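## Task

Bring the yellow sponge to the coffee table in the adjoining room and leave it resting on the tabletop. The robot must not tip over or finish leaning, or the attempt fails. The sponge has to stay on the table by itself; if it only stays there because the robot is holding or propping it, it does not count.

## Robot and tools

Robot: a simulated Hello Robot Stretch 3 with one arm. It has a two-wheeled base (0.33 m long, 0.34 m wide), a lift that slides up a mast, and a telescoping arm pointing out of the robot's right side, ending in a wrist (yaw, pitch, roll) and a gripper. The arm cannot reach forward; to move the gripper forward or back, drive the base. The base cannot slide sideways. Turning in place pivots about the point midway between the wheels, 0.05 m behind the front edge; with arm retracted and wrist folded the sweep radius is 0.28 m, larger if the wrist is unfolded. Loose objects may occasionally get nudged by an outside disturbance.

Frames: base frame has its origin on the floor between the wheels, x forward, y left, z up. hand_pose is reported in it, at the fingertip meeting point. Odometry frame is the base frame where the scene started; heading is positive to the left, -3.142 to 3.142.

execute_actions(actions): a list run in order; an empty list just returns the current state and images. Each action is {"robot": ..., "steps": n, "until": ...}. steps is 1 to 450 control steps at 30 per second (default 1); {"steps": n} alone waits. robot holds one command, a list of up to 8 commands run one after another, or {"stop": true}, which brakes everything and clears the queue. A command may contain:
- base: exactly one of translate_m (straight drive, metres, positive forward, |value| at most 1) or rotate_rad (turn in place, radians, positive = counter-clockwise/left, |value| at most 3.2). Both are offsets from where the base is when that command begins.
- joints: absolute targets by name, each a single number: lift_m 0 to 1.1 (arm height); arm_m 0 to 0.52 (extension); wrist_yaw_rad -1.345 to 4.42 (0 along the arm, positive toward the front, 3.0 folded over the base); wrist_pitch_rad -1.57 to 0.451 (0 level, negative tips fingers down); wrist_roll_rad -2.911 to 2.911; gripper_m -0.089 to 0.179 (larger is wider; actual fingertip gap is 0.007 less when nearly shut, 0.025 less when wide, zero below 0.007); head_pan_rad -3.953 to 1.73 (0 forward, positive left, -1.57 looks along the arm); head_tilt_rad -1.53 to 0.419 (negative down). Unnamed joints keep their old goals.
- contact_limits: {"arm_m": effort %} 1 to 100, the motor effort at which the arm's motion halts; valid until the next arm command.
In a queue, {"pause_s": s} waits up to 15 s. Motions in one command start together and keep going across later actions and while you think. A new command takes over immediately and discards the rest of an older queue.

until: ends the action early when all its conditions hold. {"robot": {"status": "ended"}} waits until nothing reads moving and no queue runs. Fields like lift_m, lift_m_goal, lift_m_status, base_status, translate_m, rotate_rad, refusals, queue, queue_left can be compared with [op, value] (ops =, !=, <, <=, >, >=), numbers as printed. {"any": {"status": "ended"}} fires when any single motion or the queue ends. Any invalid value rejects the whole call.

zoom_image(camera, region): enlarged view of the latest image from head_camera, nav_camera or wrist_camera; region [x0, y0, x1, y1] in pixels from the top-left, at most 504 by 504.

finished_scene(scene): ends the current scene (give its number) and reports success; irreversible. Only call it once all motion has settled, because a final stop brakes anything still moving.

Results: base_status and joint_status words: moving, done (within tolerance of goal), off_target (stopped short, may still push), contact_stop (arm or lift hit something and went slack), time_out, stopped, not_commanded, torque_fault (wrist servo shut off for 10 s; joint limp, goals refused). The base bracket shows distance travelled from wheel turns versus goal. robot.on_its_own appears when a goal was changed by the robot, a joint is slack or off, a motor is loaded at rest, or base_tilt has shifted 3 degrees or more. refused:/dropped: lines name the failed goal. lidar_m: 12 distances from the base origin, 30-degree sectors counter-clockwise from straight ahead (4th left, 7th behind, 10th right), in a plane 0.17 m up, so table legs show but not tops. wrist_depth_mm and head_depth_mm: 7x7 median depth grids. motor_effort: percent per motor, peak in brackets, biased and noisy. base_tilt in degrees, forward/right positive.

Speed: the base is fast (0.30 m/s, 1.9 rad/s) only when stowed: lift_m under 0.30, arm_m under 0.03, wrist_yaw_rad over 2.54; otherwise 0.10 m/s and 0.63 rad/s. Faster completion is better.

Gripper: to grasp, command a value below the object's width (lower squeezes harder, but the stall guard may weaken a too-hard squeeze). To let go, open at least 0.02 above where the pads made contact. Neither reading nor done proves a grasp; check cameras.

Cautions: fold or unfold the wrist only with lift_m 0.32 to 0.95, wrist_pitch_rad -0.4 and roll near 0; after folding the lift may go down to 0.25. With yaw below -0.4 keep pitch at -0.5 or lower. Pushing into something rigid with the gripper above about 0.45 m can tip the robot; do not push again after a contact_stop. Never drive while the gripper is caught on something fixed. If the base snags, reverse the last move in small steps, free the gripper, and lower lift to about 0.2 if still tilted. Avoid drops, slams and hard shoves.

Each tool is called by a JSON object that holds its "op" and its "data".

## Session

{"op": "execute_actions", "data": {"actions": []}}

Scene clock: 0.00 s.
robot.base_odometry: x=+0.000 y=+0.000 heading=+0.000 (m, m, rad; robot's odometry frame)
robot.turned_by_wheels: +0.000 (rad since the last result)
robot.turned_by_imu: +0.000 (rad since the last result)
robot.base_tilt: forward=-1.9 right=+0.3 (deg)
robot.lidar_m: 0.76 0.75 0.81 0.66 0.65 0.70 1.04 3.03 2.43 1.67 1.45 0.97
robot.head_depth_mm: 900 903 909 912 908 910 917 / 856 859 859 861 862 865 863 / 813 814 818 820 820 825 822 / 777 775 779 778 780 782 782 / 741 742 744 745 745 748 751 / 709 711 712 710 714 714 717 / 681 680 682 685 682 688 686
robot.base_status: not_commanded
robot.joint_positions: lift_m=+0.507 arm_m=+0.002 wrist_yaw_rad=+2.944 wrist_pitch_rad=-0.519 wrist_roll_rad=+0.013 gripper_m=+0.037 head_pan_rad=+0.016 head_tilt_rad=-0.008
robot.joint_goals: lift_m=+0.507 arm_m=+0.002 wrist_yaw_rad=+2.944 wrist_pitch_rad=-0.519 wrist_roll_rad=+0.013 gripper_m=+0.037 head_pan_rad=+0.016 head_tilt_rad=-0.008
robot.joint_status: lift_m=not_commanded arm_m=not_commanded wrist_yaw_rad=not_commanded wrist_pitch_rad=not_commanded wrist_roll_rad=not_commanded gripper_m=not_commanded head_pan_rad=not_commanded head_tilt_rad=not_commanded
robot.measured_speeds: translate_m=+0.000 rotate_rad=+0.000 lift_m=+0.000 arm_m=+0.000 wrist_yaw_rad=+0.000 wrist_pitch_rad=+0.000 wrist_roll_rad=+0.000 head_pan_rad=+0.000 head_tilt_rad=+0.000
robot: refusals=0 queue=idle queue_left=0
robot.motor_effort: left_wheel=-1 right_wheel=+1 lift_m=+23 arm_m=+1 wrist_yaw_rad=+1 wrist_pitch_rad=+3 wrist_roll_rad=+0 gripper_m=+0 head_pan_rad=+0 head_tilt_rad=+2 (%)
robot.hand_pose: x=+0.0202 y=+0.0595 z=+0.4975 quat_wxyz=(+0.249, +0.702, +0.112, +0.658) (m; robot's base frame)
robot.wrist_depth_mm: - 588 659 775 846 697 580 / 519 637 719 847 922 740 595 / 565 - 769 933 - 772 633 / 611 - 822 971 943 828 657 / 642 720 832 829 824 787 698 / 682 730 - 724 724 703 678 / 627 629 611 623 617 609 616
pictures: head_camera (sideways: a quarter turn clockwise sets it upright), nav_camera (sideways: a quarter turn counterclockwise sets it upright), wrist_camera
Images, in order (width x height): head_camera 896x504, nav_camera 672x504, wrist_camera 644x364.

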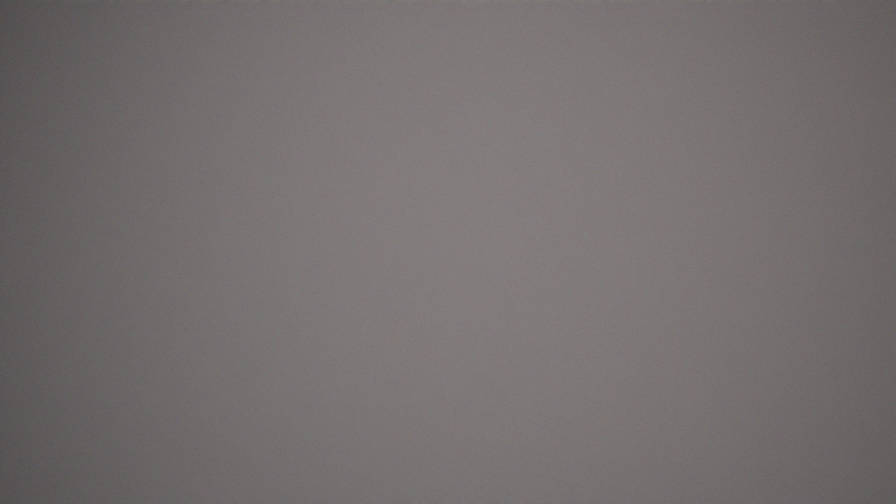

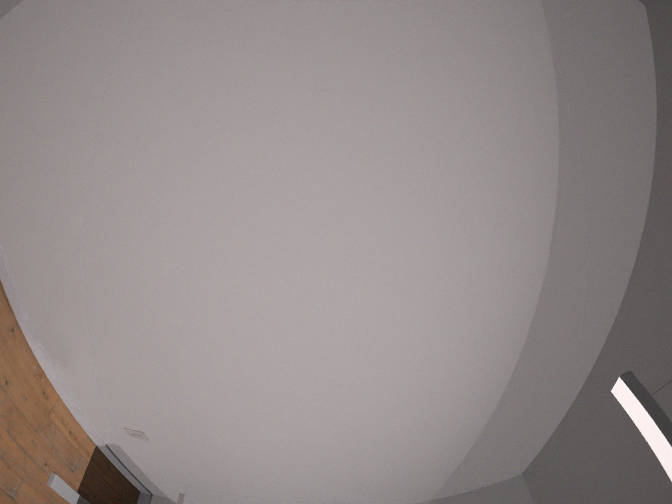

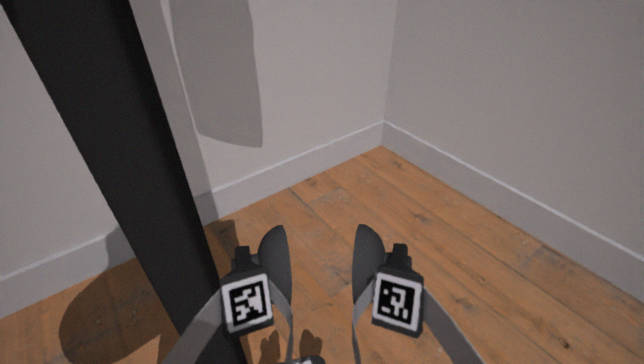

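{"op": "execute_actions", "data": {"actions": [{"robot":{"joints":{"head_pan_rad":-1.9,"head_tilt_rad":-0.5,"lift_m":0.26}},"steps":200,"until":{"robot":{"status":"ended"}}}]}}

Scene clock: 5.43 s.
robot.base_odometry: x=+0.000 y=+0.000 heading=+0.000 (m, m, rad; robot's odometry frame)
robot.turned_by_wheels: +0.000 (rad since the last result)
robot.turned_by_imu: +0.000 (rad since the last result)
robot.base_tilt: forward=-2.0 right=+0.3 (deg)
robot.lidar_m: 0.76 0.75 0.81 0.66 0.65 0.70 1.04 3.02 2.42 1.67 1.45 0.97
robot.head_depth_mm: 2950 3191 3368 2654 1994 1588 1324 / 2775 3035 3341 2672 2023 1602 1331 / 2529 2775 3015 2731 2040 1598 1327 / 2285 2455 2631 2706 2009 1607 1338 / 2103 2250 2352 2547 1981 1615 1345 / 1944 2050 1859 1880 2037 1616 1348 / 1769 1904 1900 1440 2061 1637 1340
robot.base_status: not_commanded
robot.joint_positions: lift_m=+0.260 arm_m=+0.002 wrist_yaw_rad=+2.944 wrist_pitch_rad=-0.519 wrist_roll_rad=+0.013 gripper_m=+0.037 head_pan_rad=-1.893 head_tilt_rad=-0.494
robot.joint_goals: lift_m=+0.260 arm_m=+0.002 wrist_yaw_rad=+2.944 wrist_pitch_rad=-0.519 wrist_roll_rad=+0.013 gripper_m=+0.037 head_pan_rad=-1.900 head_tilt_rad=-0.500
robot.joint_status: lift_m=done arm_m=not_commanded wrist_yaw_rad=not_commanded wrist_pitch_rad=not_commanded wrist_roll_rad=not_commanded gripper_m=not_commanded head_pan_rad=done head_tilt_rad=done
robot.measured_speeds: translate_m=+0.000 rotate_rad=+0.000 lift_m=+0.000 arm_m=+0.000 wrist_yaw_rad=+0.000 wrist_pitch_rad=+0.000 wrist_roll_rad=+0.000 head_pan_rad=+0.000 head_tilt_rad=+0.000
robot: refusals=0 queue=done queue_left=0
robot.motor_effort: left_wheel=-1(1) right_wheel=+1(1) lift_m=+20(23) arm_m=+1(1) wrist_yaw_rad=+0(0) wrist_pitch_rad=+4(3) wrist_roll_rad=+0(0) gripper_m=+0(0) head_pan_rad=-4(46) head_tilt_rad=-3(24) (%)
robot.hand_pose: x=+0.0201 y=+0.0594 z=+0.2508 quat_wxyz=(+0.249, +0.702, +0.112, +0.658) (m; robot's base frame)
robot.wrist_depth_mm: - 579 670 782 871 691 586 / 522 637 697 854 878 744 605 / 558 - 709 751 734 688 611 / 579 - 603 595 608 589 596 / 508 495 522 515 506 494 499 / 452 - - - 450 432 438 / - - - - 373 381 377
pictures: head_camera (sideways: a quarter turn clockwise sets it upright), nav_camera (sideways: a quarter turn counterclockwise sets it upright), wrist_camera
Images, in order (width x height): head_camera 896x504, nav_camera 672x504, wrist_camera 644x364.

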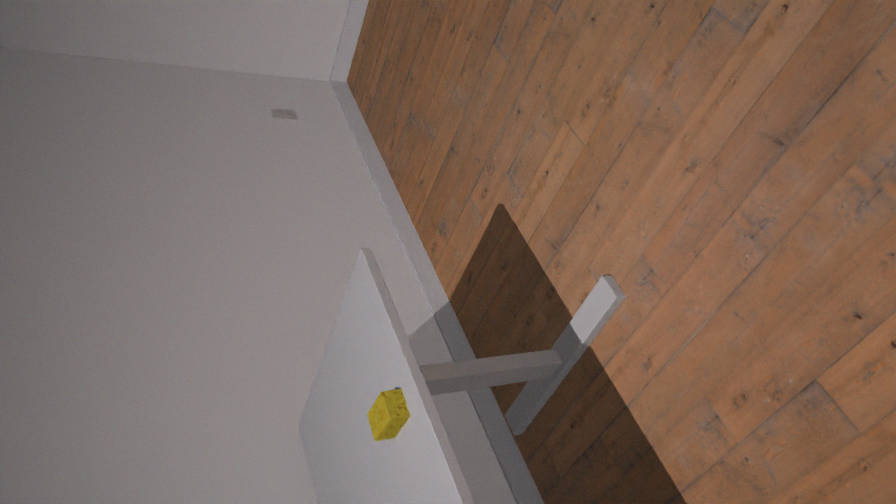

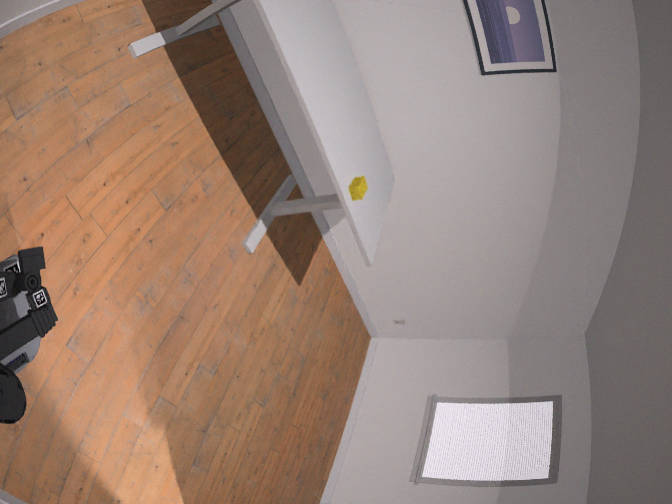

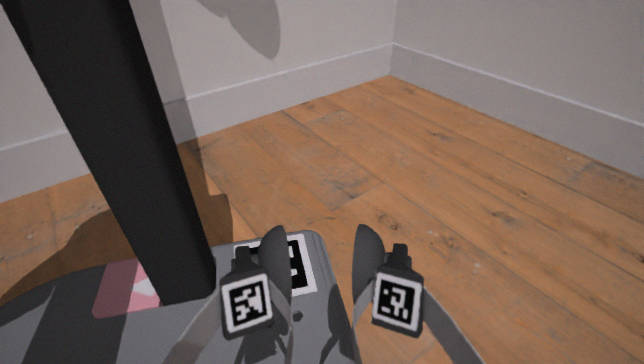

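{"op": "execute_actions", "data": {"actions": [{"robot":[{"base":{"rotate_rad":1.185},"joints":{"head_pan_rad":-3.9,"head_tilt_rad":-0.4}},{"base":{"translate_m":-0.78}}],"steps":400,"until":{"robot":{"status":"ended"}}}]}}

{"op": "execute_actions", "data": {"actions": [{"robot":[{"base":{"rotate_rad":-0.785}},{"joints":{"head_pan_rad":-1.6,"head_tilt_rad":-0.7,"lift_m":0.9,"wrist_pitch_rad":-0.4}}],"steps":400,"until":{"robot":{"status":"ended"}}}]}}

Scene clock: 21.87 s.
robot.base_odometry: x=-0.294 y=-0.723 heading=+1.185 (m, m, rad; robot's odometry frame)
robot.turned_by_wheels: +1.185 (rad since the last result)
robot.turned_by_imu: +1.185 (rad since the last result)
robot.base_tilt: forward=-2.0 right=+0.2 (deg)
robot.lidar_m: 1.40 1.20 1.19 1.18 2.31 2.46 1.57 0.93 1.34 1.25 1.32 1.32
robot.head_depth_mm: - - - - - - - / 2102 - - - - - - / 2142 2318 2499 2694 2267 1749 1413 / 2141 2285 2474 2637 2265 1755 1426 / 2130 2272 2511 2712 2296 1746 1420 / 2142 2267 2469 2696 2310 1764 1428 / 2141 2293 2484 2670 2293 1763 1436
robot.base_status: done (translate_m -0.7800 of -0.7800)
robot.joint_positions: lift_m=+0.260 arm_m=+0.002 wrist_yaw_rad=+2.944 wrist_pitch_rad=-0.520 wrist_roll_rad=+0.013 gripper_m=+0.037 head_pan_rad=-3.893 head_tilt_rad=-0.408
robot.joint_goals: lift_m=+0.260 arm_m=+0.002 wrist_yaw_rad=+2.944 wrist_pitch_rad=-0.520 wrist_roll_rad=+0.013 gripper_m=+0.037 head_pan_rad=-3.900 head_tilt_rad=-0.400
robot.joint_status: lift_m=done arm_m=not_commanded wrist_yaw_rad=not_commanded wrist_pitch_rad=not_commanded wrist_roll_rad=not_commanded gripper_m=not_commanded head_pan_rad=done head_tilt_rad=done
robot.measured_speeds: translate_m=+0.000 rotate_rad=+0.000 lift_m=+0.000 arm_m=+0.000 wrist_yaw_rad=+0.000 wrist_pitch_rad=+0.000 wrist_roll_rad=+0.000 head_pan_rad=+0.000 head_tilt_rad=+0.000
robot: refusals=0 queue=done queue_left=0
robot.motor_effort: left_wheel=-1(8) right_wheel=+2(8) lift_m=+20(20) arm_m=+1(0) wrist_yaw_rad=+0(1) wrist_pitch_rad=+4(4) wrist_roll_rad=+0(0) gripper_m=+0(0) head_pan_rad=-4(47) head_tilt_rad=+3(13) (%)
robot.hand_pose: x=+0.0201 y=+0.0593 z=+0.2507 quat_wxyz=(+0.249, +0.702, +0.112, +0.658) (m; robot's base frame)
robot.wrist_depth_mm: - - - - - - 888 / - - - 981 961 957 914 / 754 - 751 745 752 748 737 / 608 - 595 600 596 586 596 / 510 497 521 527 502 495 493 / 457 - - - 448 435 430 / - - - - 376 377 379
pictures: head_camera (sideways: a quarter turn clockwise sets it upright), nav_camera (sideways: a quarter turn counterclockwise sets it upright), wrist_camera
Images, in order (width x height): head_camera 896x504, nav_camera 672x504, wrist_camera 644x364.

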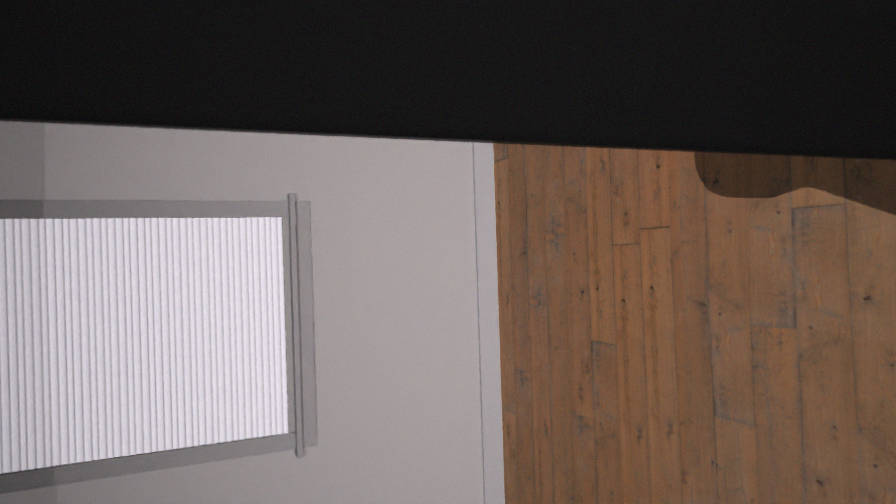

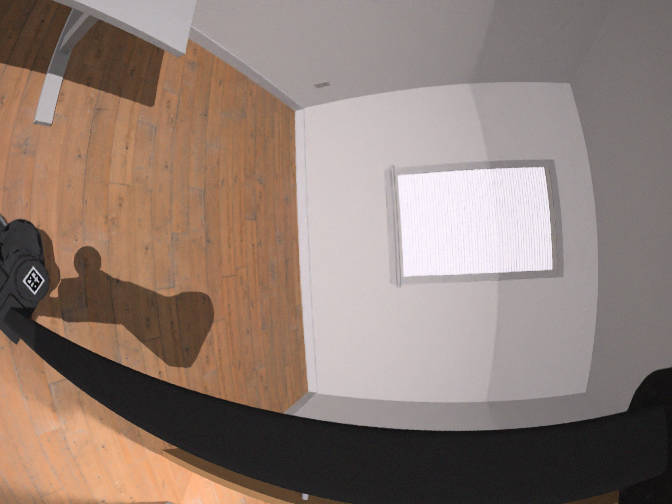

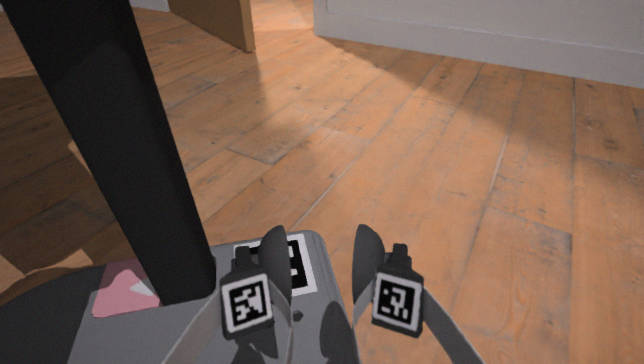

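Scene clock: 30.03 s.
robot.base_odometry: x=-0.294 y=-0.723 heading=+0.400 (m, m, rad; robot's odometry frame)
robot.turned_by_wheels: -0.785 (rad since the last result)
robot.turned_by_imu: -0.790 (rad since the last result)
robot.base_tilt: forward=-1.9 right=+0.2 (deg)
robot.lidar_m: 1.32 1.36 1.25 1.19 1.18 1.22 2.45 1.95 0.93 1.34 1.38 1.25
robot.head_depth_mm: 1188 1332 1123 871 1581 - 1160 / 1181 1324 1122 875 1329 - 1158 / 1163 1310 1133 856 1527 - - / 1157 1303 1148 856 1525 - - / 1141 1291 1149 885 1534 - 1151 / 1141 1275 1156 889 791 1432 1176 / 1129 1258 1158 896 796 1400 1223
robot.base_status: done (rotate_rad -0.7849 of -0.7850)
robot.joint_positions: lift_m=+0.900 arm_m=+0.002 wrist_yaw_rad=+2.944 wrist_pitch_rad=-0.421 wrist_roll_rad=+0.013 gripper_m=+0.037 head_pan_rad=-1.607 head_tilt_rad=-0.691
robot.joint_goals: lift_m=+0.900 arm_m=+0.002 wrist_yaw_rad=+2.944 wrist_pitch_rad=-0.400 wrist_roll_rad=+0.013 gripper_m=+0.037 head_pan_rad=-1.600 head_tilt_rad=-0.700
robot.joint_status: lift_m=done arm_m=not_commanded wrist_yaw_rad=not_commanded wrist_pitch_rad=done wrist_roll_rad=not_commanded gripper_m=not_commanded head_pan_rad=done head_tilt_rad=done
robot.measured_speeds: translate_m=+0.000 rotate_rad=+0.000 lift_m=+0.000 arm_m=+0.000 wrist_yaw_rad=+0.000 wrist_pitch_rad=+0.000 wrist_roll_rad=+0.000 head_pan_rad=+0.000 head_tilt_rad=+0.000
robot: refusals=0 queue=done queue_left=0
robot.motor_effort: left_wheel=+1(6) right_wheel=-1(6) lift_m=+26(29) arm_m=+1(0) wrist_yaw_rad=+1(0) wrist_pitch_rad=+6(6) wrist_roll_rad=+0(0) gripper_m=+0(0) head_pan_rad=+2(43) head_tilt_rad=-3(19) (%)
robot.hand_pose: x=+0.0228 y=+0.0727 z=+0.9119 quat_wxyz=(+0.216, +0.707, +0.077, +0.669) (m; robot's base frame)
robot.wrist_depth_mm: - - - - - - - / - - - - - - - / - - - - - - - / - - - - - - - / - - - - - - - / - - - - - - - / - - - - - - -
pictures: head_camera (sideways: a quarter turn clockwise sets it upright), nav_camera (sideways: a quarter turn counterclockwise sets it upright), wrist_camera
Images, in order (width x height): head_camera 896x504, nav_camera 672x504, wrist_camera 644x364.

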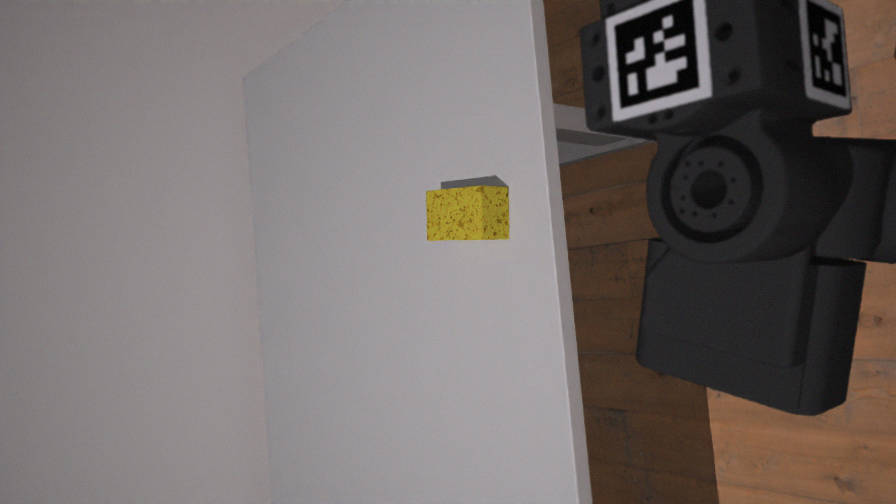

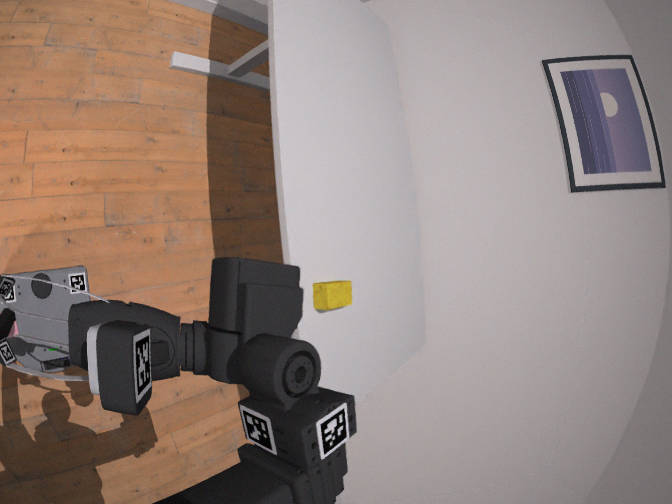

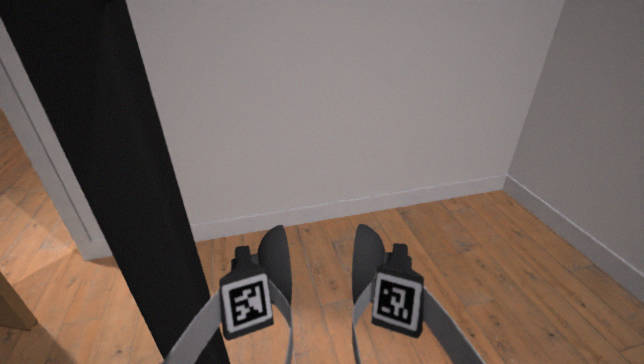

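{"op": "execute_actions", "data": {"actions": [{"robot":[{"joints":{"wrist_yaw_rad":0,"gripper_m":0.15}},{"joints":{"arm_m":0.1,"lift_m":0.82}}],"steps":400,"until":{"robot":{"status":"ended"}}}]}}

Scene clock: 37.33 s.
robot.base_odometry: x=-0.294 y=-0.723 heading=+0.400 (m, m, rad; robot's odometry frame)
robot.turned_by_wheels: +0.000 (rad since the last result)
robot.turned_by_imu: +0.000 (rad since the last result)
robot.base_tilt: forward=-1.8 right=+0.3 (deg)
robot.lidar_m: 1.32 1.36 1.25 1.19 1.18 1.22 2.46 1.94 0.93 1.34 1.38 1.25
robot.head_depth_mm: 1189 1331 1127 873 773 - 1163 / 1185 1321 1130 878 - - 1195 / 1169 1313 1129 851 - - 1202 / 1158 1295 1138 862 - 1380 1200 / 1138 1283 1152 892 1544 1389 1205 / 1137 1281 1152 897 790 1404 1211 / 1124 1268 1163 897 791 1401 1212
robot.base_status: done (rotate_rad -0.7849 of -0.7850)
robot.joint_positions: lift_m=+0.820 arm_m=+0.100 wrist_yaw_rad=+0.002 wrist_pitch_rad=-0.420 wrist_roll_rad=+0.013 gripper_m=+0.150 head_pan_rad=-1.607 head_tilt_rad=-0.691
robot.joint_goals: lift_m=+0.820 arm_m=+0.100 wrist_yaw_rad=+0.000 wrist_pitch_rad=-0.400 wrist_roll_rad=+0.013 gripper_m=+0.150 head_pan_rad=-1.600 head_tilt_rad=-0.700
robot.joint_status: lift_m=done arm_m=done wrist_yaw_rad=done wrist_pitch_rad=done wrist_roll_rad=not_commanded gripper_m=done head_pan_rad=done head_tilt_rad=done
robot.measured_speeds: translate_m=+0.000 rotate_rad=+0.000 lift_m=+0.000 arm_m=+0.000 wrist_yaw_rad=+0.000 wrist_pitch_rad=+0.000 wrist_roll_rad=+0.000 head_pan_rad=+0.000 head_tilt_rad=+0.000
robot: refusals=0 queue=done queue_left=0
robot.motor_effort: left_wheel=+1(1) right_wheel=-1(1) lift_m=+19(28) arm_m=+7(8) wrist_yaw_rad=-1(2) wrist_pitch_rad=+6(6) wrist_roll_rad=+0(0) gripper_m=+0(85) head_pan_rad=+4(4) head_tilt_rad=-4(4) (%)
robot.hand_pose: x=-0.0211 y=-0.4686 z=+0.8323 quat_wxyz=(+0.687, +0.147, -0.695, -0.148) (m; robot's base frame)
robot.wrist_depth_mm: 849 846 867 856 899 889 905 / 826 827 790 798 772 962 - / 563 557 553 550 547 536 - / 430 429 419 405 401 419 413 / 349 346 345 330 330 352 336 / 289 - 288 289 296 - 301 / - 966 - - 941 960 -
pictures: head_camera (sideways: a quarter turn clockwise sets it upright), nav_camera (sideways: a quarter turn counterclockwise sets it upright), wrist_camera
Images, in order (width x height): head_camera 896x504, nav_camera 672x504, wrist_camera 644x364.

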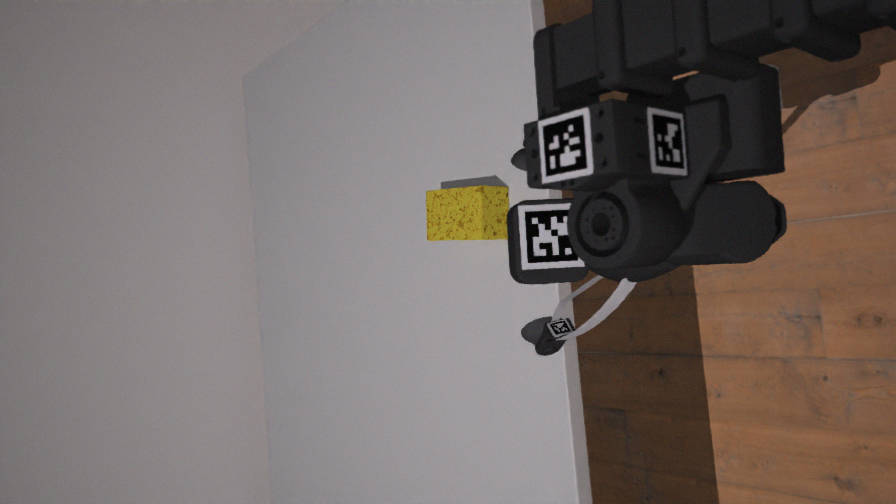

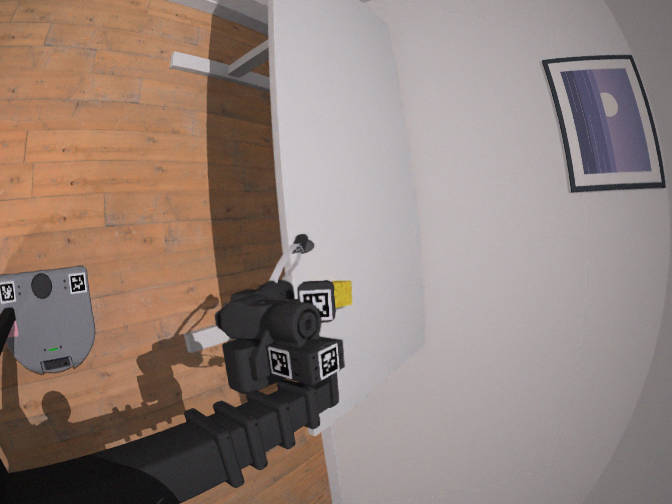

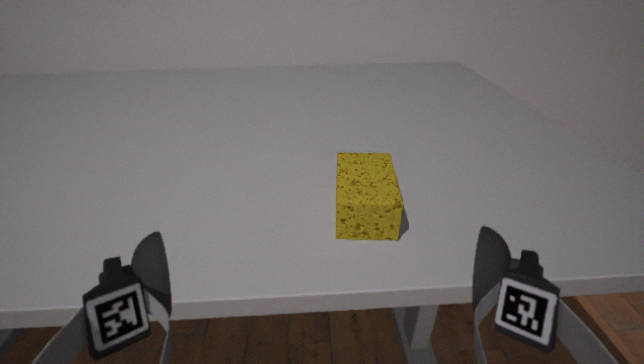

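{"op": "execute_actions", "data": {"actions": [{"robot":[{"base":{"translate_m":-0.047},"joints":{"arm_m":0.16,"lift_m":0.75}}],"steps":400,"until":{"robot":{"status":"ended"}}}]}}

Scene clock: 44.03 s.
robot.base_odometry: x=-0.337 y=-0.741 heading=+0.400 (m, m, rad; robot's odometry frame)
robot.turned_by_wheels: +0.000 (rad since the last result)
robot.turned_by_imu: +0.000 (rad since the last result)
robot.base_tilt: forward=-1.8 right=+0.4 (deg)
robot.lidar_m: 1.37 1.41 1.24 1.19 1.14 1.26 2.41 1.94 0.92 0.91 1.38 1.28
robot.head_depth_mm: 1200 1343 1462 875 1561 - - / 1179 1328 1125 877 778 - 1194 / 1164 1311 1130 881 - 1311 1204 / 1151 1299 1146 840 - 1337 1204 / 1145 1286 1141 886 1537 1393 1205 / 1144 1280 1145 893 786 1407 1215 / 1120 1267 1156 893 792 1412 1218
robot.base_status: done (translate_m -0.0470 of -0.0470)
robot.joint_positions: lift_m=+0.750 arm_m=+0.160 wrist_yaw_rad=+0.002 wrist_pitch_rad=-0.420 wrist_roll_rad=+0.013 gripper_m=+0.150 head_pan_rad=-1.607 head_tilt_rad=-0.691
robot.joint_goals: lift_m=+0.750 arm_m=+0.160 wrist_yaw_rad=+0.000 wrist_pitch_rad=-0.400 wrist_roll_rad=+0.013 gripper_m=+0.150 head_pan_rad=-1.600 head_tilt_rad=-0.700
robot.joint_status: lift_m=done arm_m=done wrist_yaw_rad=done wrist_pitch_rad=done wrist_roll_rad=not_commanded gripper_m=done head_pan_rad=done head_tilt_rad=done
robot.measured_speeds: translate_m=+0.000 rotate_rad=+0.000 lift_m=+0.000 arm_m=+0.000 wrist_yaw_rad=+0.000 wrist_pitch_rad=+0.000 wrist_roll_rad=+0.000 head_pan_rad=+0.000 head_tilt_rad=+0.000
robot: refusals=0 queue=done queue_left=0
robot.motor_effort: left_wheel=+1(3) right_wheel=-1(4) lift_m=+19(17) arm_m=+8(8) wrist_yaw_rad=-1(0) wrist_pitch_rad=+6(6) wrist_roll_rad=+0(0) gripper_m=+0(0) head_pan_rad=+4(3) head_tilt_rad=-3(3) (%)
robot.hand_pose: x=-0.0212 y=-0.5286 z=+0.7623 quat_wxyz=(+0.687, +0.147, -0.696, -0.148) (m; robot's base frame)
robot.wrist_depth_mm: 803 803 801 824 816 852 861 / 579 572 565 553 551 545 921 / 398 392 389 294 381 379 379 / 299 297 292 228 290 291 288 / 242 240 239 238 236 245 236 / 202 - 202 201 204 - 210 / 867 869 898 899 893 888 922
pictures: head_camera (sideways: a quarter turn clockwise sets it upright), nav_camera (sideways: a quarter turn counterclockwise sets it upright), wrist_camera
Images, in order (width x height): head_camera 896x504, nav_camera 672x504, wrist_camera 644x364.

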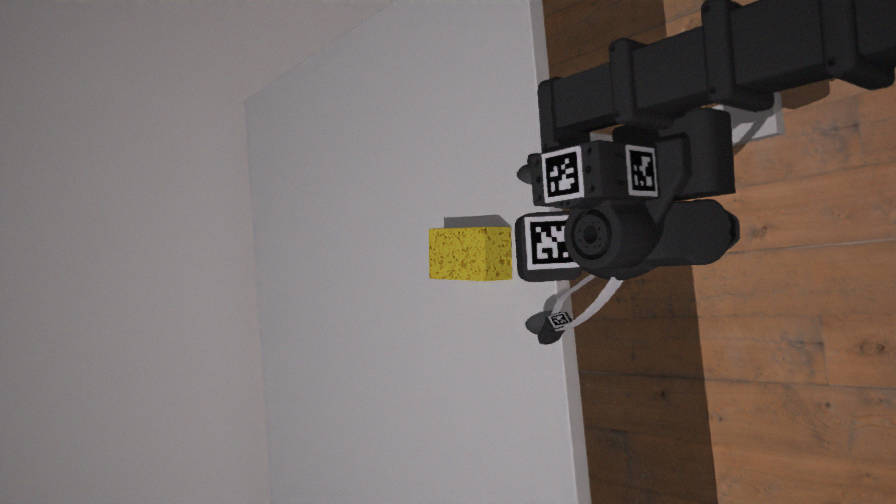

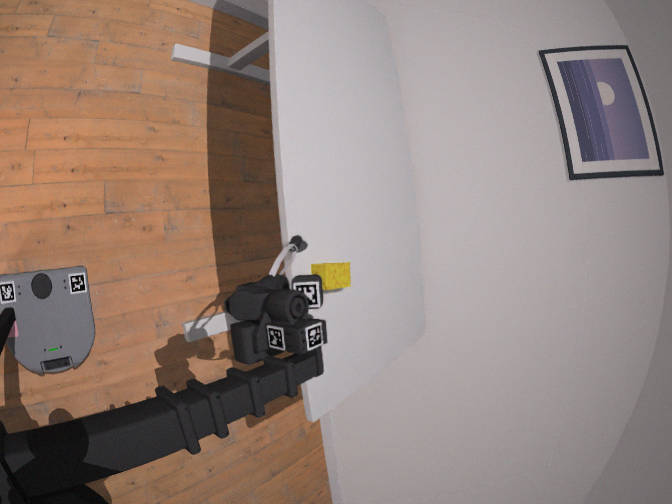

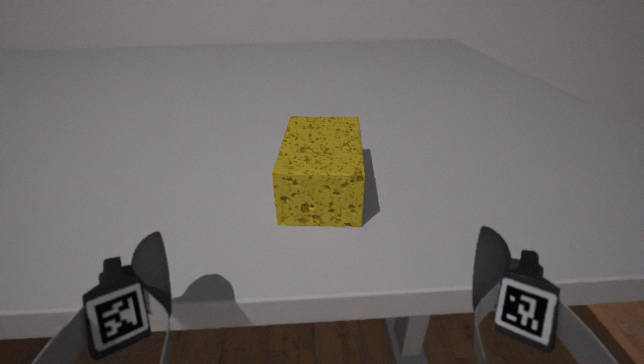

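{"op": "execute_actions", "data": {"actions": [{"robot":[{"joints":{"arm_m":0.26,"lift_m":0.735}}],"steps":400,"until":{"robot":{"status":"ended"}}}]}}

Scene clock: 50.30 s.
robot.base_odometry: x=-0.337 y=-0.741 heading=+0.400 (m, m, rad; robot's odometry frame)
robot.turned_by_wheels: +0.000 (rad since the last result)
robot.turned_by_imu: +0.000 (rad since the last result)
robot.base_tilt: forward=-2.0 right=+0.3 (deg)
robot.lidar_m: 1.37 1.41 1.25 1.19 1.15 1.26 2.41 1.94 0.92 0.92 1.38 1.28
robot.head_depth_mm: 1197 1334 1464 871 1552 1412 - / 1181 1327 1130 908 - 1311 1205 / 1169 1315 1135 937 - 1381 1204 / 1155 1306 1133 926 1525 1395 1197 / 1145 1279 1150 891 1532 1391 1207 / 1138 1272 1156 894 788 1400 1207 / 1130 1268 1154 894 791 1404 1211
robot.base_status: done (translate_m -0.0470 of -0.0470)
robot.joint_positions: lift_m=+0.735 arm_m=+0.260 wrist_yaw_rad=+0.002 wrist_pitch_rad=-0.420 wrist_roll_rad=+0.013 gripper_m=+0.150 head_pan_rad=-1.607 head_tilt_rad=-0.691
robot.joint_goals: lift_m=+0.735 arm_m=+0.260 wrist_yaw_rad=+0.000 wrist_pitch_rad=-0.400 wrist_roll_rad=+0.013 gripper_m=+0.150 head_pan_rad=-1.600 head_tilt_rad=-0.700
robot.joint_status: lift_m=done arm_m=done wrist_yaw_rad=done wrist_pitch_rad=done wrist_roll_rad=not_commanded gripper_m=done head_pan_rad=done head_tilt_rad=done
robot.measured_speeds: translate_m=+0.000 rotate_rad=+0.000 lift_m=+0.000 arm_m=+0.000 wrist_yaw_rad=+0.000 wrist_pitch_rad=+0.000 wrist_roll_rad=+0.000 head_pan_rad=+0.000 head_tilt_rad=+0.000
robot: refusals=0 queue=done queue_left=0
robot.motor_effort: left_wheel=+1(1) right_wheel=-1(1) lift_m=+19(20) arm_m=+8(6) wrist_yaw_rad=-1(2) wrist_pitch_rad=+6(6) wrist_roll_rad=+0(0) gripper_m=+0(1) head_pan_rad=+3(4) head_tilt_rad=-3(3) (%)
robot.hand_pose: x=-0.0212 y=-0.6286 z=+0.7473 quat_wxyz=(+0.687, +0.147, -0.696, -0.148) (m; robot's base frame)
robot.wrist_depth_mm: 731 722 717 721 740 749 765 / 518 521 507 508 497 497 821 / 362 354 348 346 347 341 343 / 271 269 268 185 264 263 263 / 218 216 217 150 206 221 213 / 182 - 176 134 174 - 179 / - 153 152 148 151 151 154
pictures: head_camera (sideways: a quarter turn clockwise sets it upright), nav_camera (sideways: a quarter turn counterclockwise sets it upright), wrist_camera
Images, in order (width x height): head_camera 896x504, nav_camera 672x504, wrist_camera 644x364.

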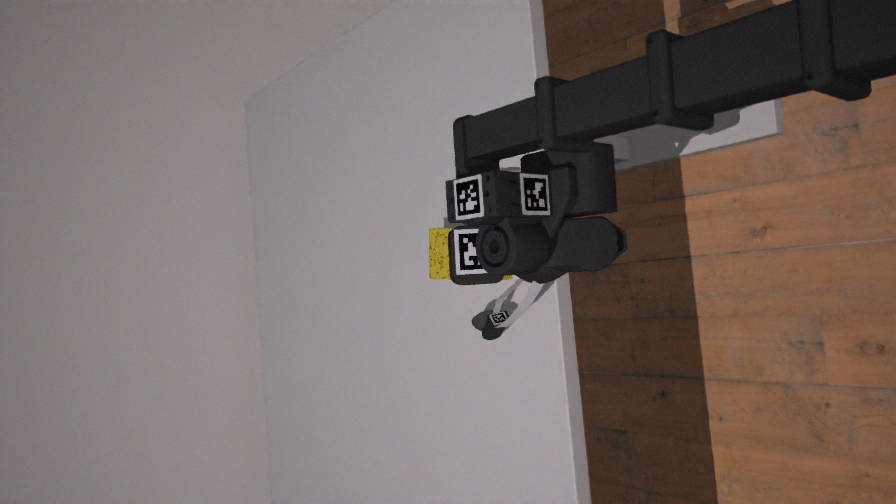

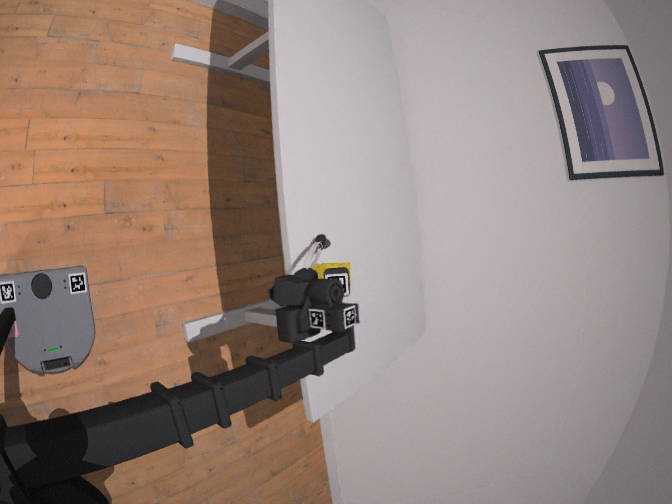

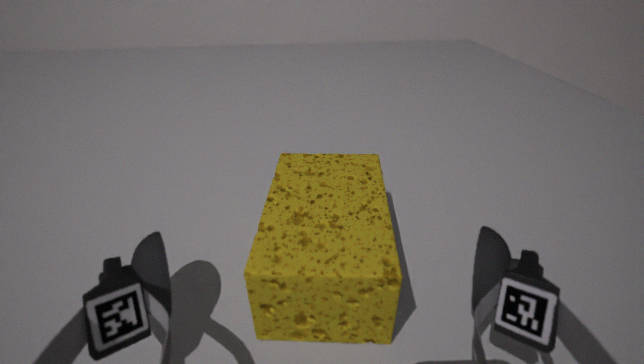

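{"op": "execute_actions", "data": {"actions": [{"robot":[{"joints":{"arm_m":0.27,"lift_m":0.727}},{"joints":{"gripper_m":0.03}},{"joints":{"lift_m":0.79,"head_pan_rad":0,"head_tilt_rad":-0.6}},{"joints":{"arm_m":0.0}},{"joints":{"wrist_yaw_rad":2.7}}],"steps":450,"until":{"robot":{"status":"ended"}}},{"robot":[{"joints":{"lift_m":0.28}},{"base":{"rotate_rad":1.9}}],"steps":450,"until":{"robot":{"status":"ended"}}}]}}

Scene clock: 70.23 s.
robot.base_odometry: x=-0.337 y=-0.741 heading=+2.300 (m, m, rad; robot's odometry frame)
robot.turned_by_wheels: +1.900 (rad since the last result)
robot.turned_by_imu: +1.910 (rad since the last result)
robot.base_tilt: forward=-2.1 right=+0.4 (deg)
robot.lidar_m: 1.19 1.15 2.41 2.41 1.51 0.92 1.34 1.28 1.37 1.37 1.35 1.19
robot.head_depth_mm: 966 1066 1190 1330 1533 1469 1253 / 988 1096 1222 1379 1595 1462 1244 / 1014 1124 1253 1422 1622 1469 1251 / 1042 1158 1294 1488 1664 1479 1256 / 1069 1188 1338 1548 1704 1479 1247 / 1097 1223 1385 2045 1787 1478 1253 / 3302 3824 3148 2274 1645 1487 1264
robot.base_status: done (rotate_rad +1.8999 of +1.9000)
robot.joint_positions: lift_m=+0.280 arm_m=+0.002 wrist_yaw_rad=+2.698 wrist_pitch_rad=-0.415 wrist_roll_rad=+0.013 gripper_m=+0.031 head_pan_rad=-0.007 head_tilt_rad=-0.606
robot.joint_goals: lift_m=+0.280 arm_m=+0.000 wrist_yaw_rad=+2.700 wrist_pitch_rad=-0.400 wrist_roll_rad=+0.013 gripper_m=+0.030 head_pan_rad=+0.000 head_tilt_rad=-0.600
robot.joint_status: lift_m=done arm_m=done wrist_yaw_rad=done wrist_pitch_rad=done wrist_roll_rad=not_commanded gripper_m=done head_pan_rad=done head_tilt_rad=done
robot.measured_speeds: translate_m=+0.000 rotate_rad=+0.000 lift_m=+0.000 arm_m=+0.000 wrist_yaw_rad=+0.000 wrist_pitch_rad=+0.000 wrist_roll_rad=+0.000 head_pan_rad=+0.000 head_tilt_rad=+0.000
robot: refusals=0 queue=done queue_left=0
robot.motor_effort: left_wheel=-2(6) right_wheel=+2(8) lift_m=+19(23) arm_m=-4(10) wrist_yaw_rad=+1(1) wrist_pitch_rad=+4(6) wrist_roll_rad=+0(0) gripper_m=-13(90) head_pan_rad=+3(46) head_tilt_rad=+3(9) (%)
robot.hand_pose: x=+0.0752 y=+0.0555 z=+0.2934 quat_wxyz=(+0.295, +0.711, -0.012, +0.638) (m; robot's base frame)
robot.wrist_depth_mm: - - - - - - - / - - - - - - - / - - - - - 966 967 / 763 752 762 184 740 741 735 / 639 614 610 147 588 605 599 / - 512 129 126 125 504 499 / - 448 - 139 408 440 433
pictures: head_camera (sideways: a quarter turn clockwise sets it upright), nav_camera (sideways: a quarter turn counterclockwise sets it upright), wrist_camera
Images, in order (width x height): head_camera 896x504, nav_camera 672x504, wrist_camera 644x364.

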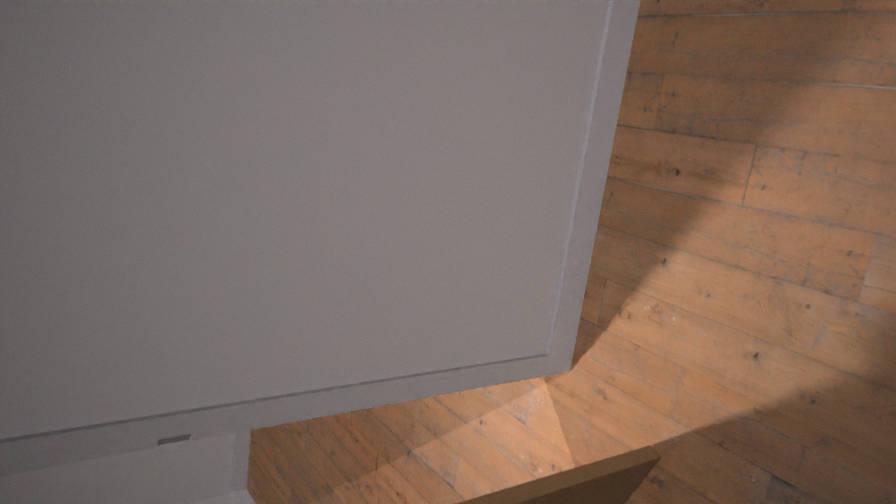

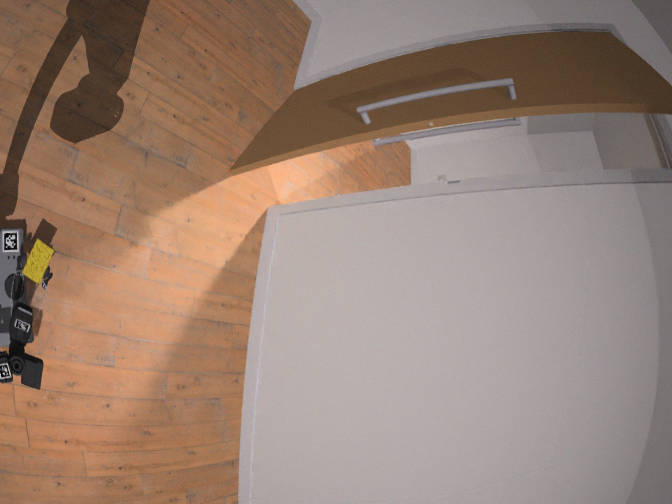

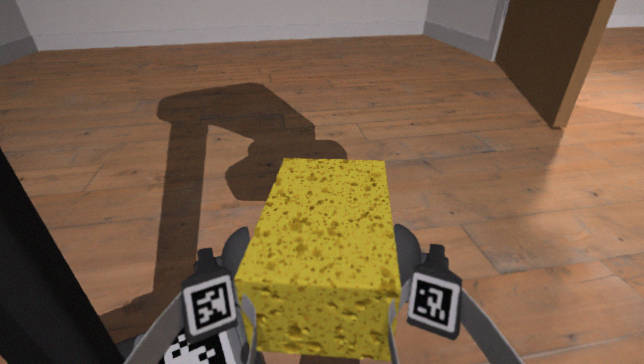

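{"op": "execute_actions", "data": {"actions": [{"robot":[{"base":{"rotate_rad":0.26}},{"base":{"translate_m":0.7},"joints":{"head_pan_rad":-1.5,"head_tilt_rad":-1.0}},{"base":{"rotate_rad":1.8}},{"joints":{"lift_m":0.34}}],"steps":450,"until":{"robot":{"status":"ended"}}}]}}

Scene clock: 93.13 s.
robot.base_odometry: x=-0.922 y=-0.356 heading=-1.923 (m, m, rad; robot's odometry frame)
robot.turned_by_wheels: +2.060 (rad since the last result)
robot.turned_by_imu: +2.076 (rad since the last result)
robot.base_tilt: forward=-2.0 right=+0.2 (deg)
robot.lidar_m: 2.22 1.93 1.48 1.98 1.75 1.17 0.69 0.60 0.60 0.46 0.86 2.03
robot.head_depth_mm: 2363 2030 826 975 1212 1228 1127 / 2420 2034 1743 1507 1322 1240 - / 2425 2024 1733 1526 1364 1246 - / 536 628 714 1475 1322 1251 - / 421 518 704 1381 1367 1228 1126 / 655 744 1652 1540 1384 1240 1125 / 939 1762 1764 1545 1376 1247 1128
robot.base_status: done (rotate_rad +1.7999 of +1.8000)
robot.joint_positions: lift_m=+0.340 arm_m=+0.002 wrist_yaw_rad=+2.698 wrist_pitch_rad=-0.416 wrist_roll_rad=+0.013 gripper_m=+0.031 head_pan_rad=-1.493 head_tilt_rad=-0.988
robot.joint_goals: lift_m=+0.340 arm_m=+0.000 wrist_yaw_rad=+2.700 wrist_pitch_rad=-0.400 wrist_roll_rad=+0.013 gripper_m=+0.030 head_pan_rad=-1.500 head_tilt_rad=-1.000
robot.joint_status: lift_m=done arm_m=done wrist_yaw_rad=done wrist_pitch_rad=done wrist_roll_rad=not_commanded gripper_m=done head_pan_rad=done head_tilt_rad=done
robot.measured_speeds: translate_m=+0.000 rotate_rad=+0.000 lift_m=+0.000 arm_m=+0.000 wrist_yaw_rad=+0.000 wrist_pitch_rad=+0.000 wrist_roll_rad=+0.000 head_pan_rad=+0.000 head_tilt_rad=+0.000
robot: refusals=0 queue=done queue_left=0
robot.motor_effort: left_wheel=-2(7) right_wheel=+3(10) lift_m=+26(27) arm_m=-4(5) wrist_yaw_rad=+2(1) wrist_pitch_rad=+5(4) wrist_roll_rad=+0(0) gripper_m=-14(14) head_pan_rad=-2(45) head_tilt_rad=-4(20) (%)
robot.hand_pose: x=+0.0752 y=+0.0555 z=+0.3530 quat_wxyz=(+0.295, +0.711, -0.011, +0.638) (m; robot's base frame)
robot.wrist_depth_mm: - - - - - - - / - - - - - - - / - - - - - - - / 851 847 852 184 880 847 855 / 710 691 698 147 679 686 686 / - 584 129 126 125 574 589 / - 505 477 139 478 503 496
pictures: head_camera (sideways: a quarter turn clockwise sets it upright), nav_camera (sideways: a quarter turn counterclockwise sets it upright), wrist_camera
Images, in order (width x height): head_camera 896x504, nav_camera 672x504, wrist_camera 644x364.

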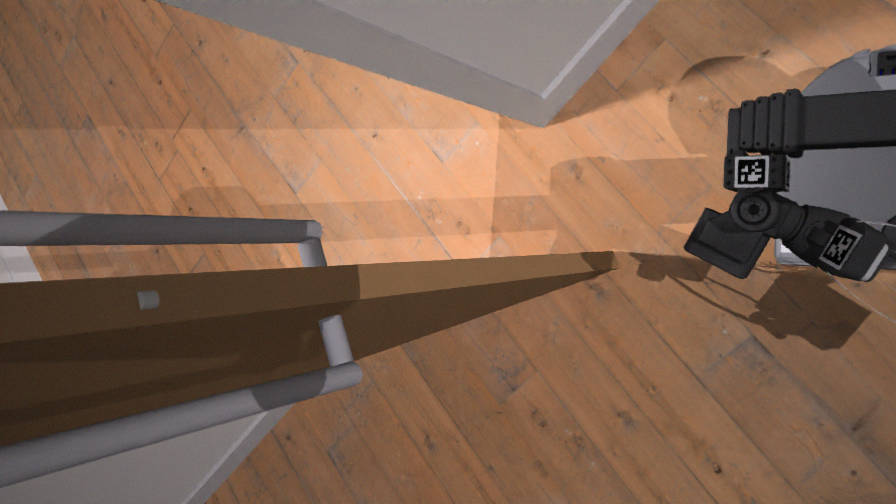

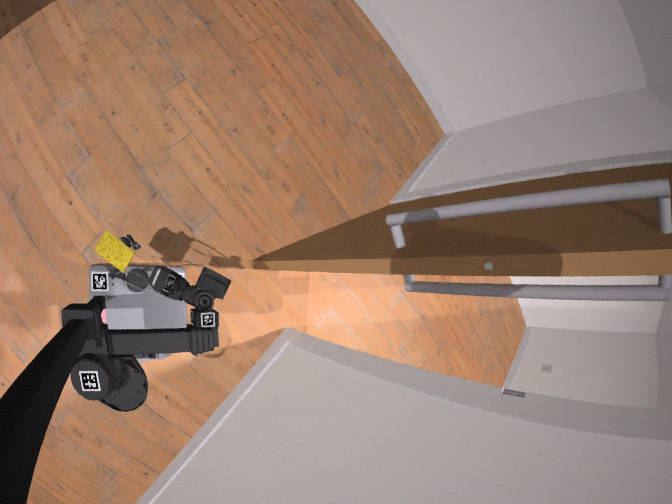

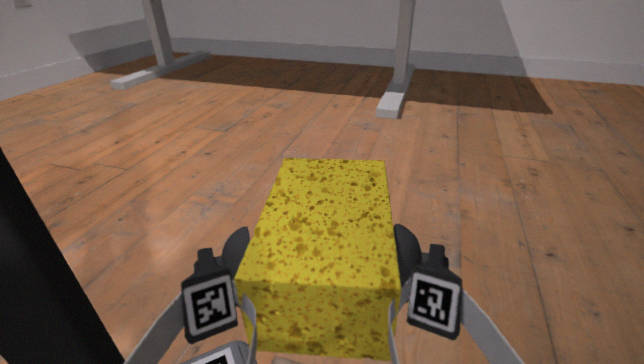

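{"op": "execute_actions", "data": {"actions": [{"robot":[{"base":{"translate_m":-0.06}},{"joints":{"wrist_yaw_rad":0}},{"joints":{"arm_m":0.2}}],"steps":450,"until":{"robot":{"status":"ended"}}}]}}

Scene clock: 101.70 s.
robot.base_odometry: x=-0.901 y=-0.300 heading=-1.924 (m, m, rad; robot's odometry frame)
robot.turned_by_wheels: +0.000 (rad since the last result)
robot.turned_by_imu: +0.000 (rad since the last result)
robot.base_tilt: forward=-2.0 right=+0.4 (deg)
robot.lidar_m: 2.27 1.98 1.52 1.96 1.70 1.09 0.64 0.55 0.56 0.47 0.47 2.07
robot.head_depth_mm: 595 651 764 907 1115 1208 1121 / 2408 2020 1650 1065 1273 1229 - / 2394 2023 1741 1529 - 1227 - / 2420 2024 1709 1545 1373 1232 1132 / 2228 1898 721 1000 1328 1235 1126 / 431 510 899 1543 1368 1242 1128 / 1034 1386 1699 1537 1376 1238 1127
robot.base_status: done (translate_m -0.0600 of -0.0600)
robot.joint_positions: lift_m=+0.340 arm_m=+0.200 wrist_yaw_rad=+0.002 wrist_pitch_rad=-0.416 wrist_roll_rad=+0.013 gripper_m=+0.031 head_pan_rad=-1.493 head_tilt_rad=-0.988
robot.joint_goals: lift_m=+0.340 arm_m=+0.200 wrist_yaw_rad=+0.000 wrist_pitch_rad=-0.400 wrist_roll_rad=+0.013 gripper_m=+0.030 head_pan_rad=-1.500 head_tilt_rad=-1.000
robot.joint_status: lift_m=done arm_m=done wrist_yaw_rad=done wrist_pitch_rad=done wrist_roll_rad=not_commanded gripper_m=done head_pan_rad=done head_tilt_rad=done
robot.measured_speeds: translate_m=+0.000 rotate_rad=+0.000 lift_m=+0.000 arm_m=+0.000 wrist_yaw_rad=+0.000 wrist_pitch_rad=+0.000 wrist_roll_rad=+0.000 head_pan_rad=+0.000 head_tilt_rad=+0.000
robot: refusals=0 queue=done queue_left=0
robot.motor_effort: left_wheel=-2(6) right_wheel=+3(5) lift_m=+26(26) arm_m=+7(6) wrist_yaw_rad=-1(3) wrist_pitch_rad=+4(4) wrist_roll_rad=+0(0) gripper_m=-13(14) head_pan_rad=-4(3) head_tilt_rad=-4(4) (%)
robot.hand_pose: x=-0.0212 y=-0.5692 z=+0.3530 quat_wxyz=(+0.688, +0.146, -0.696, -0.147) (m; robot's base frame)
robot.wrist_depth_mm: 370 775 - - - - 155 / 331 800 - - - - 163 / 302 749 - - - - 170 / 275 609 847 184 829 228 181 / 252 513 694 147 667 229 194 / 235 428 129 126 125 244 209 / 224 332 470 139 471 254 226
pictures: head_camera (sideways: a quarter turn clockwise sets it upright), nav_camera (sideways: a quarter turn counterclockwise sets it upright), wrist_camera
Images, in order (width x height): head_camera 896x504, nav_camera 672x504, wrist_camera 644x364.

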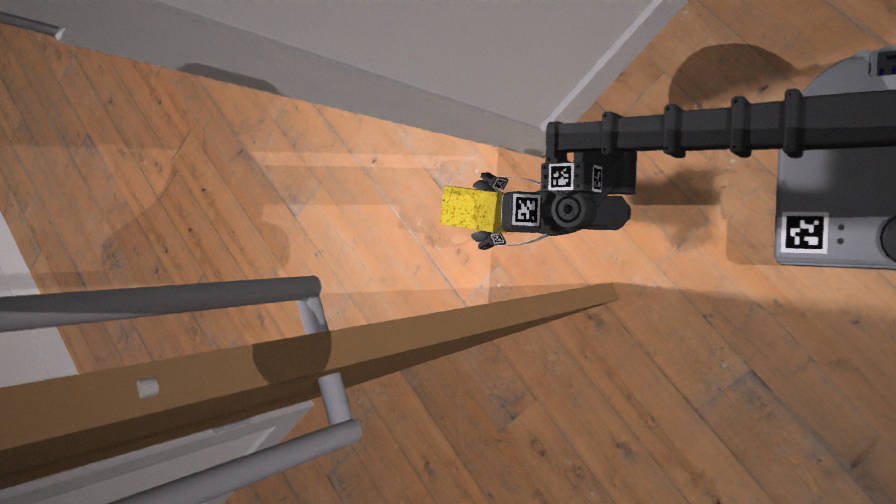

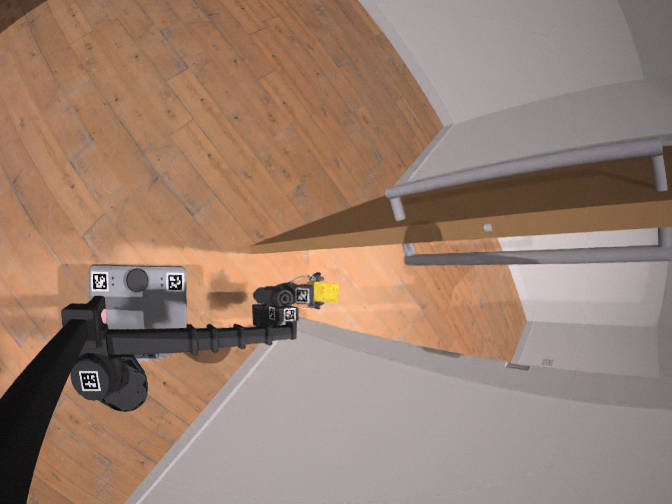

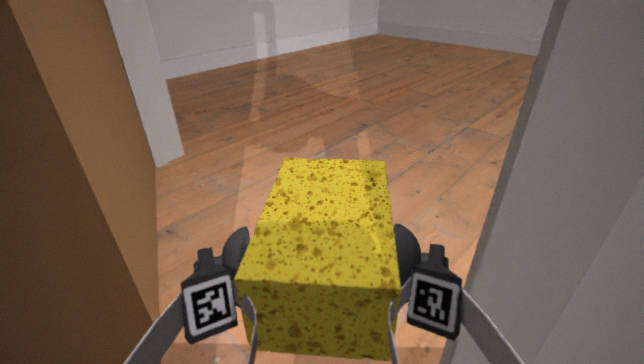

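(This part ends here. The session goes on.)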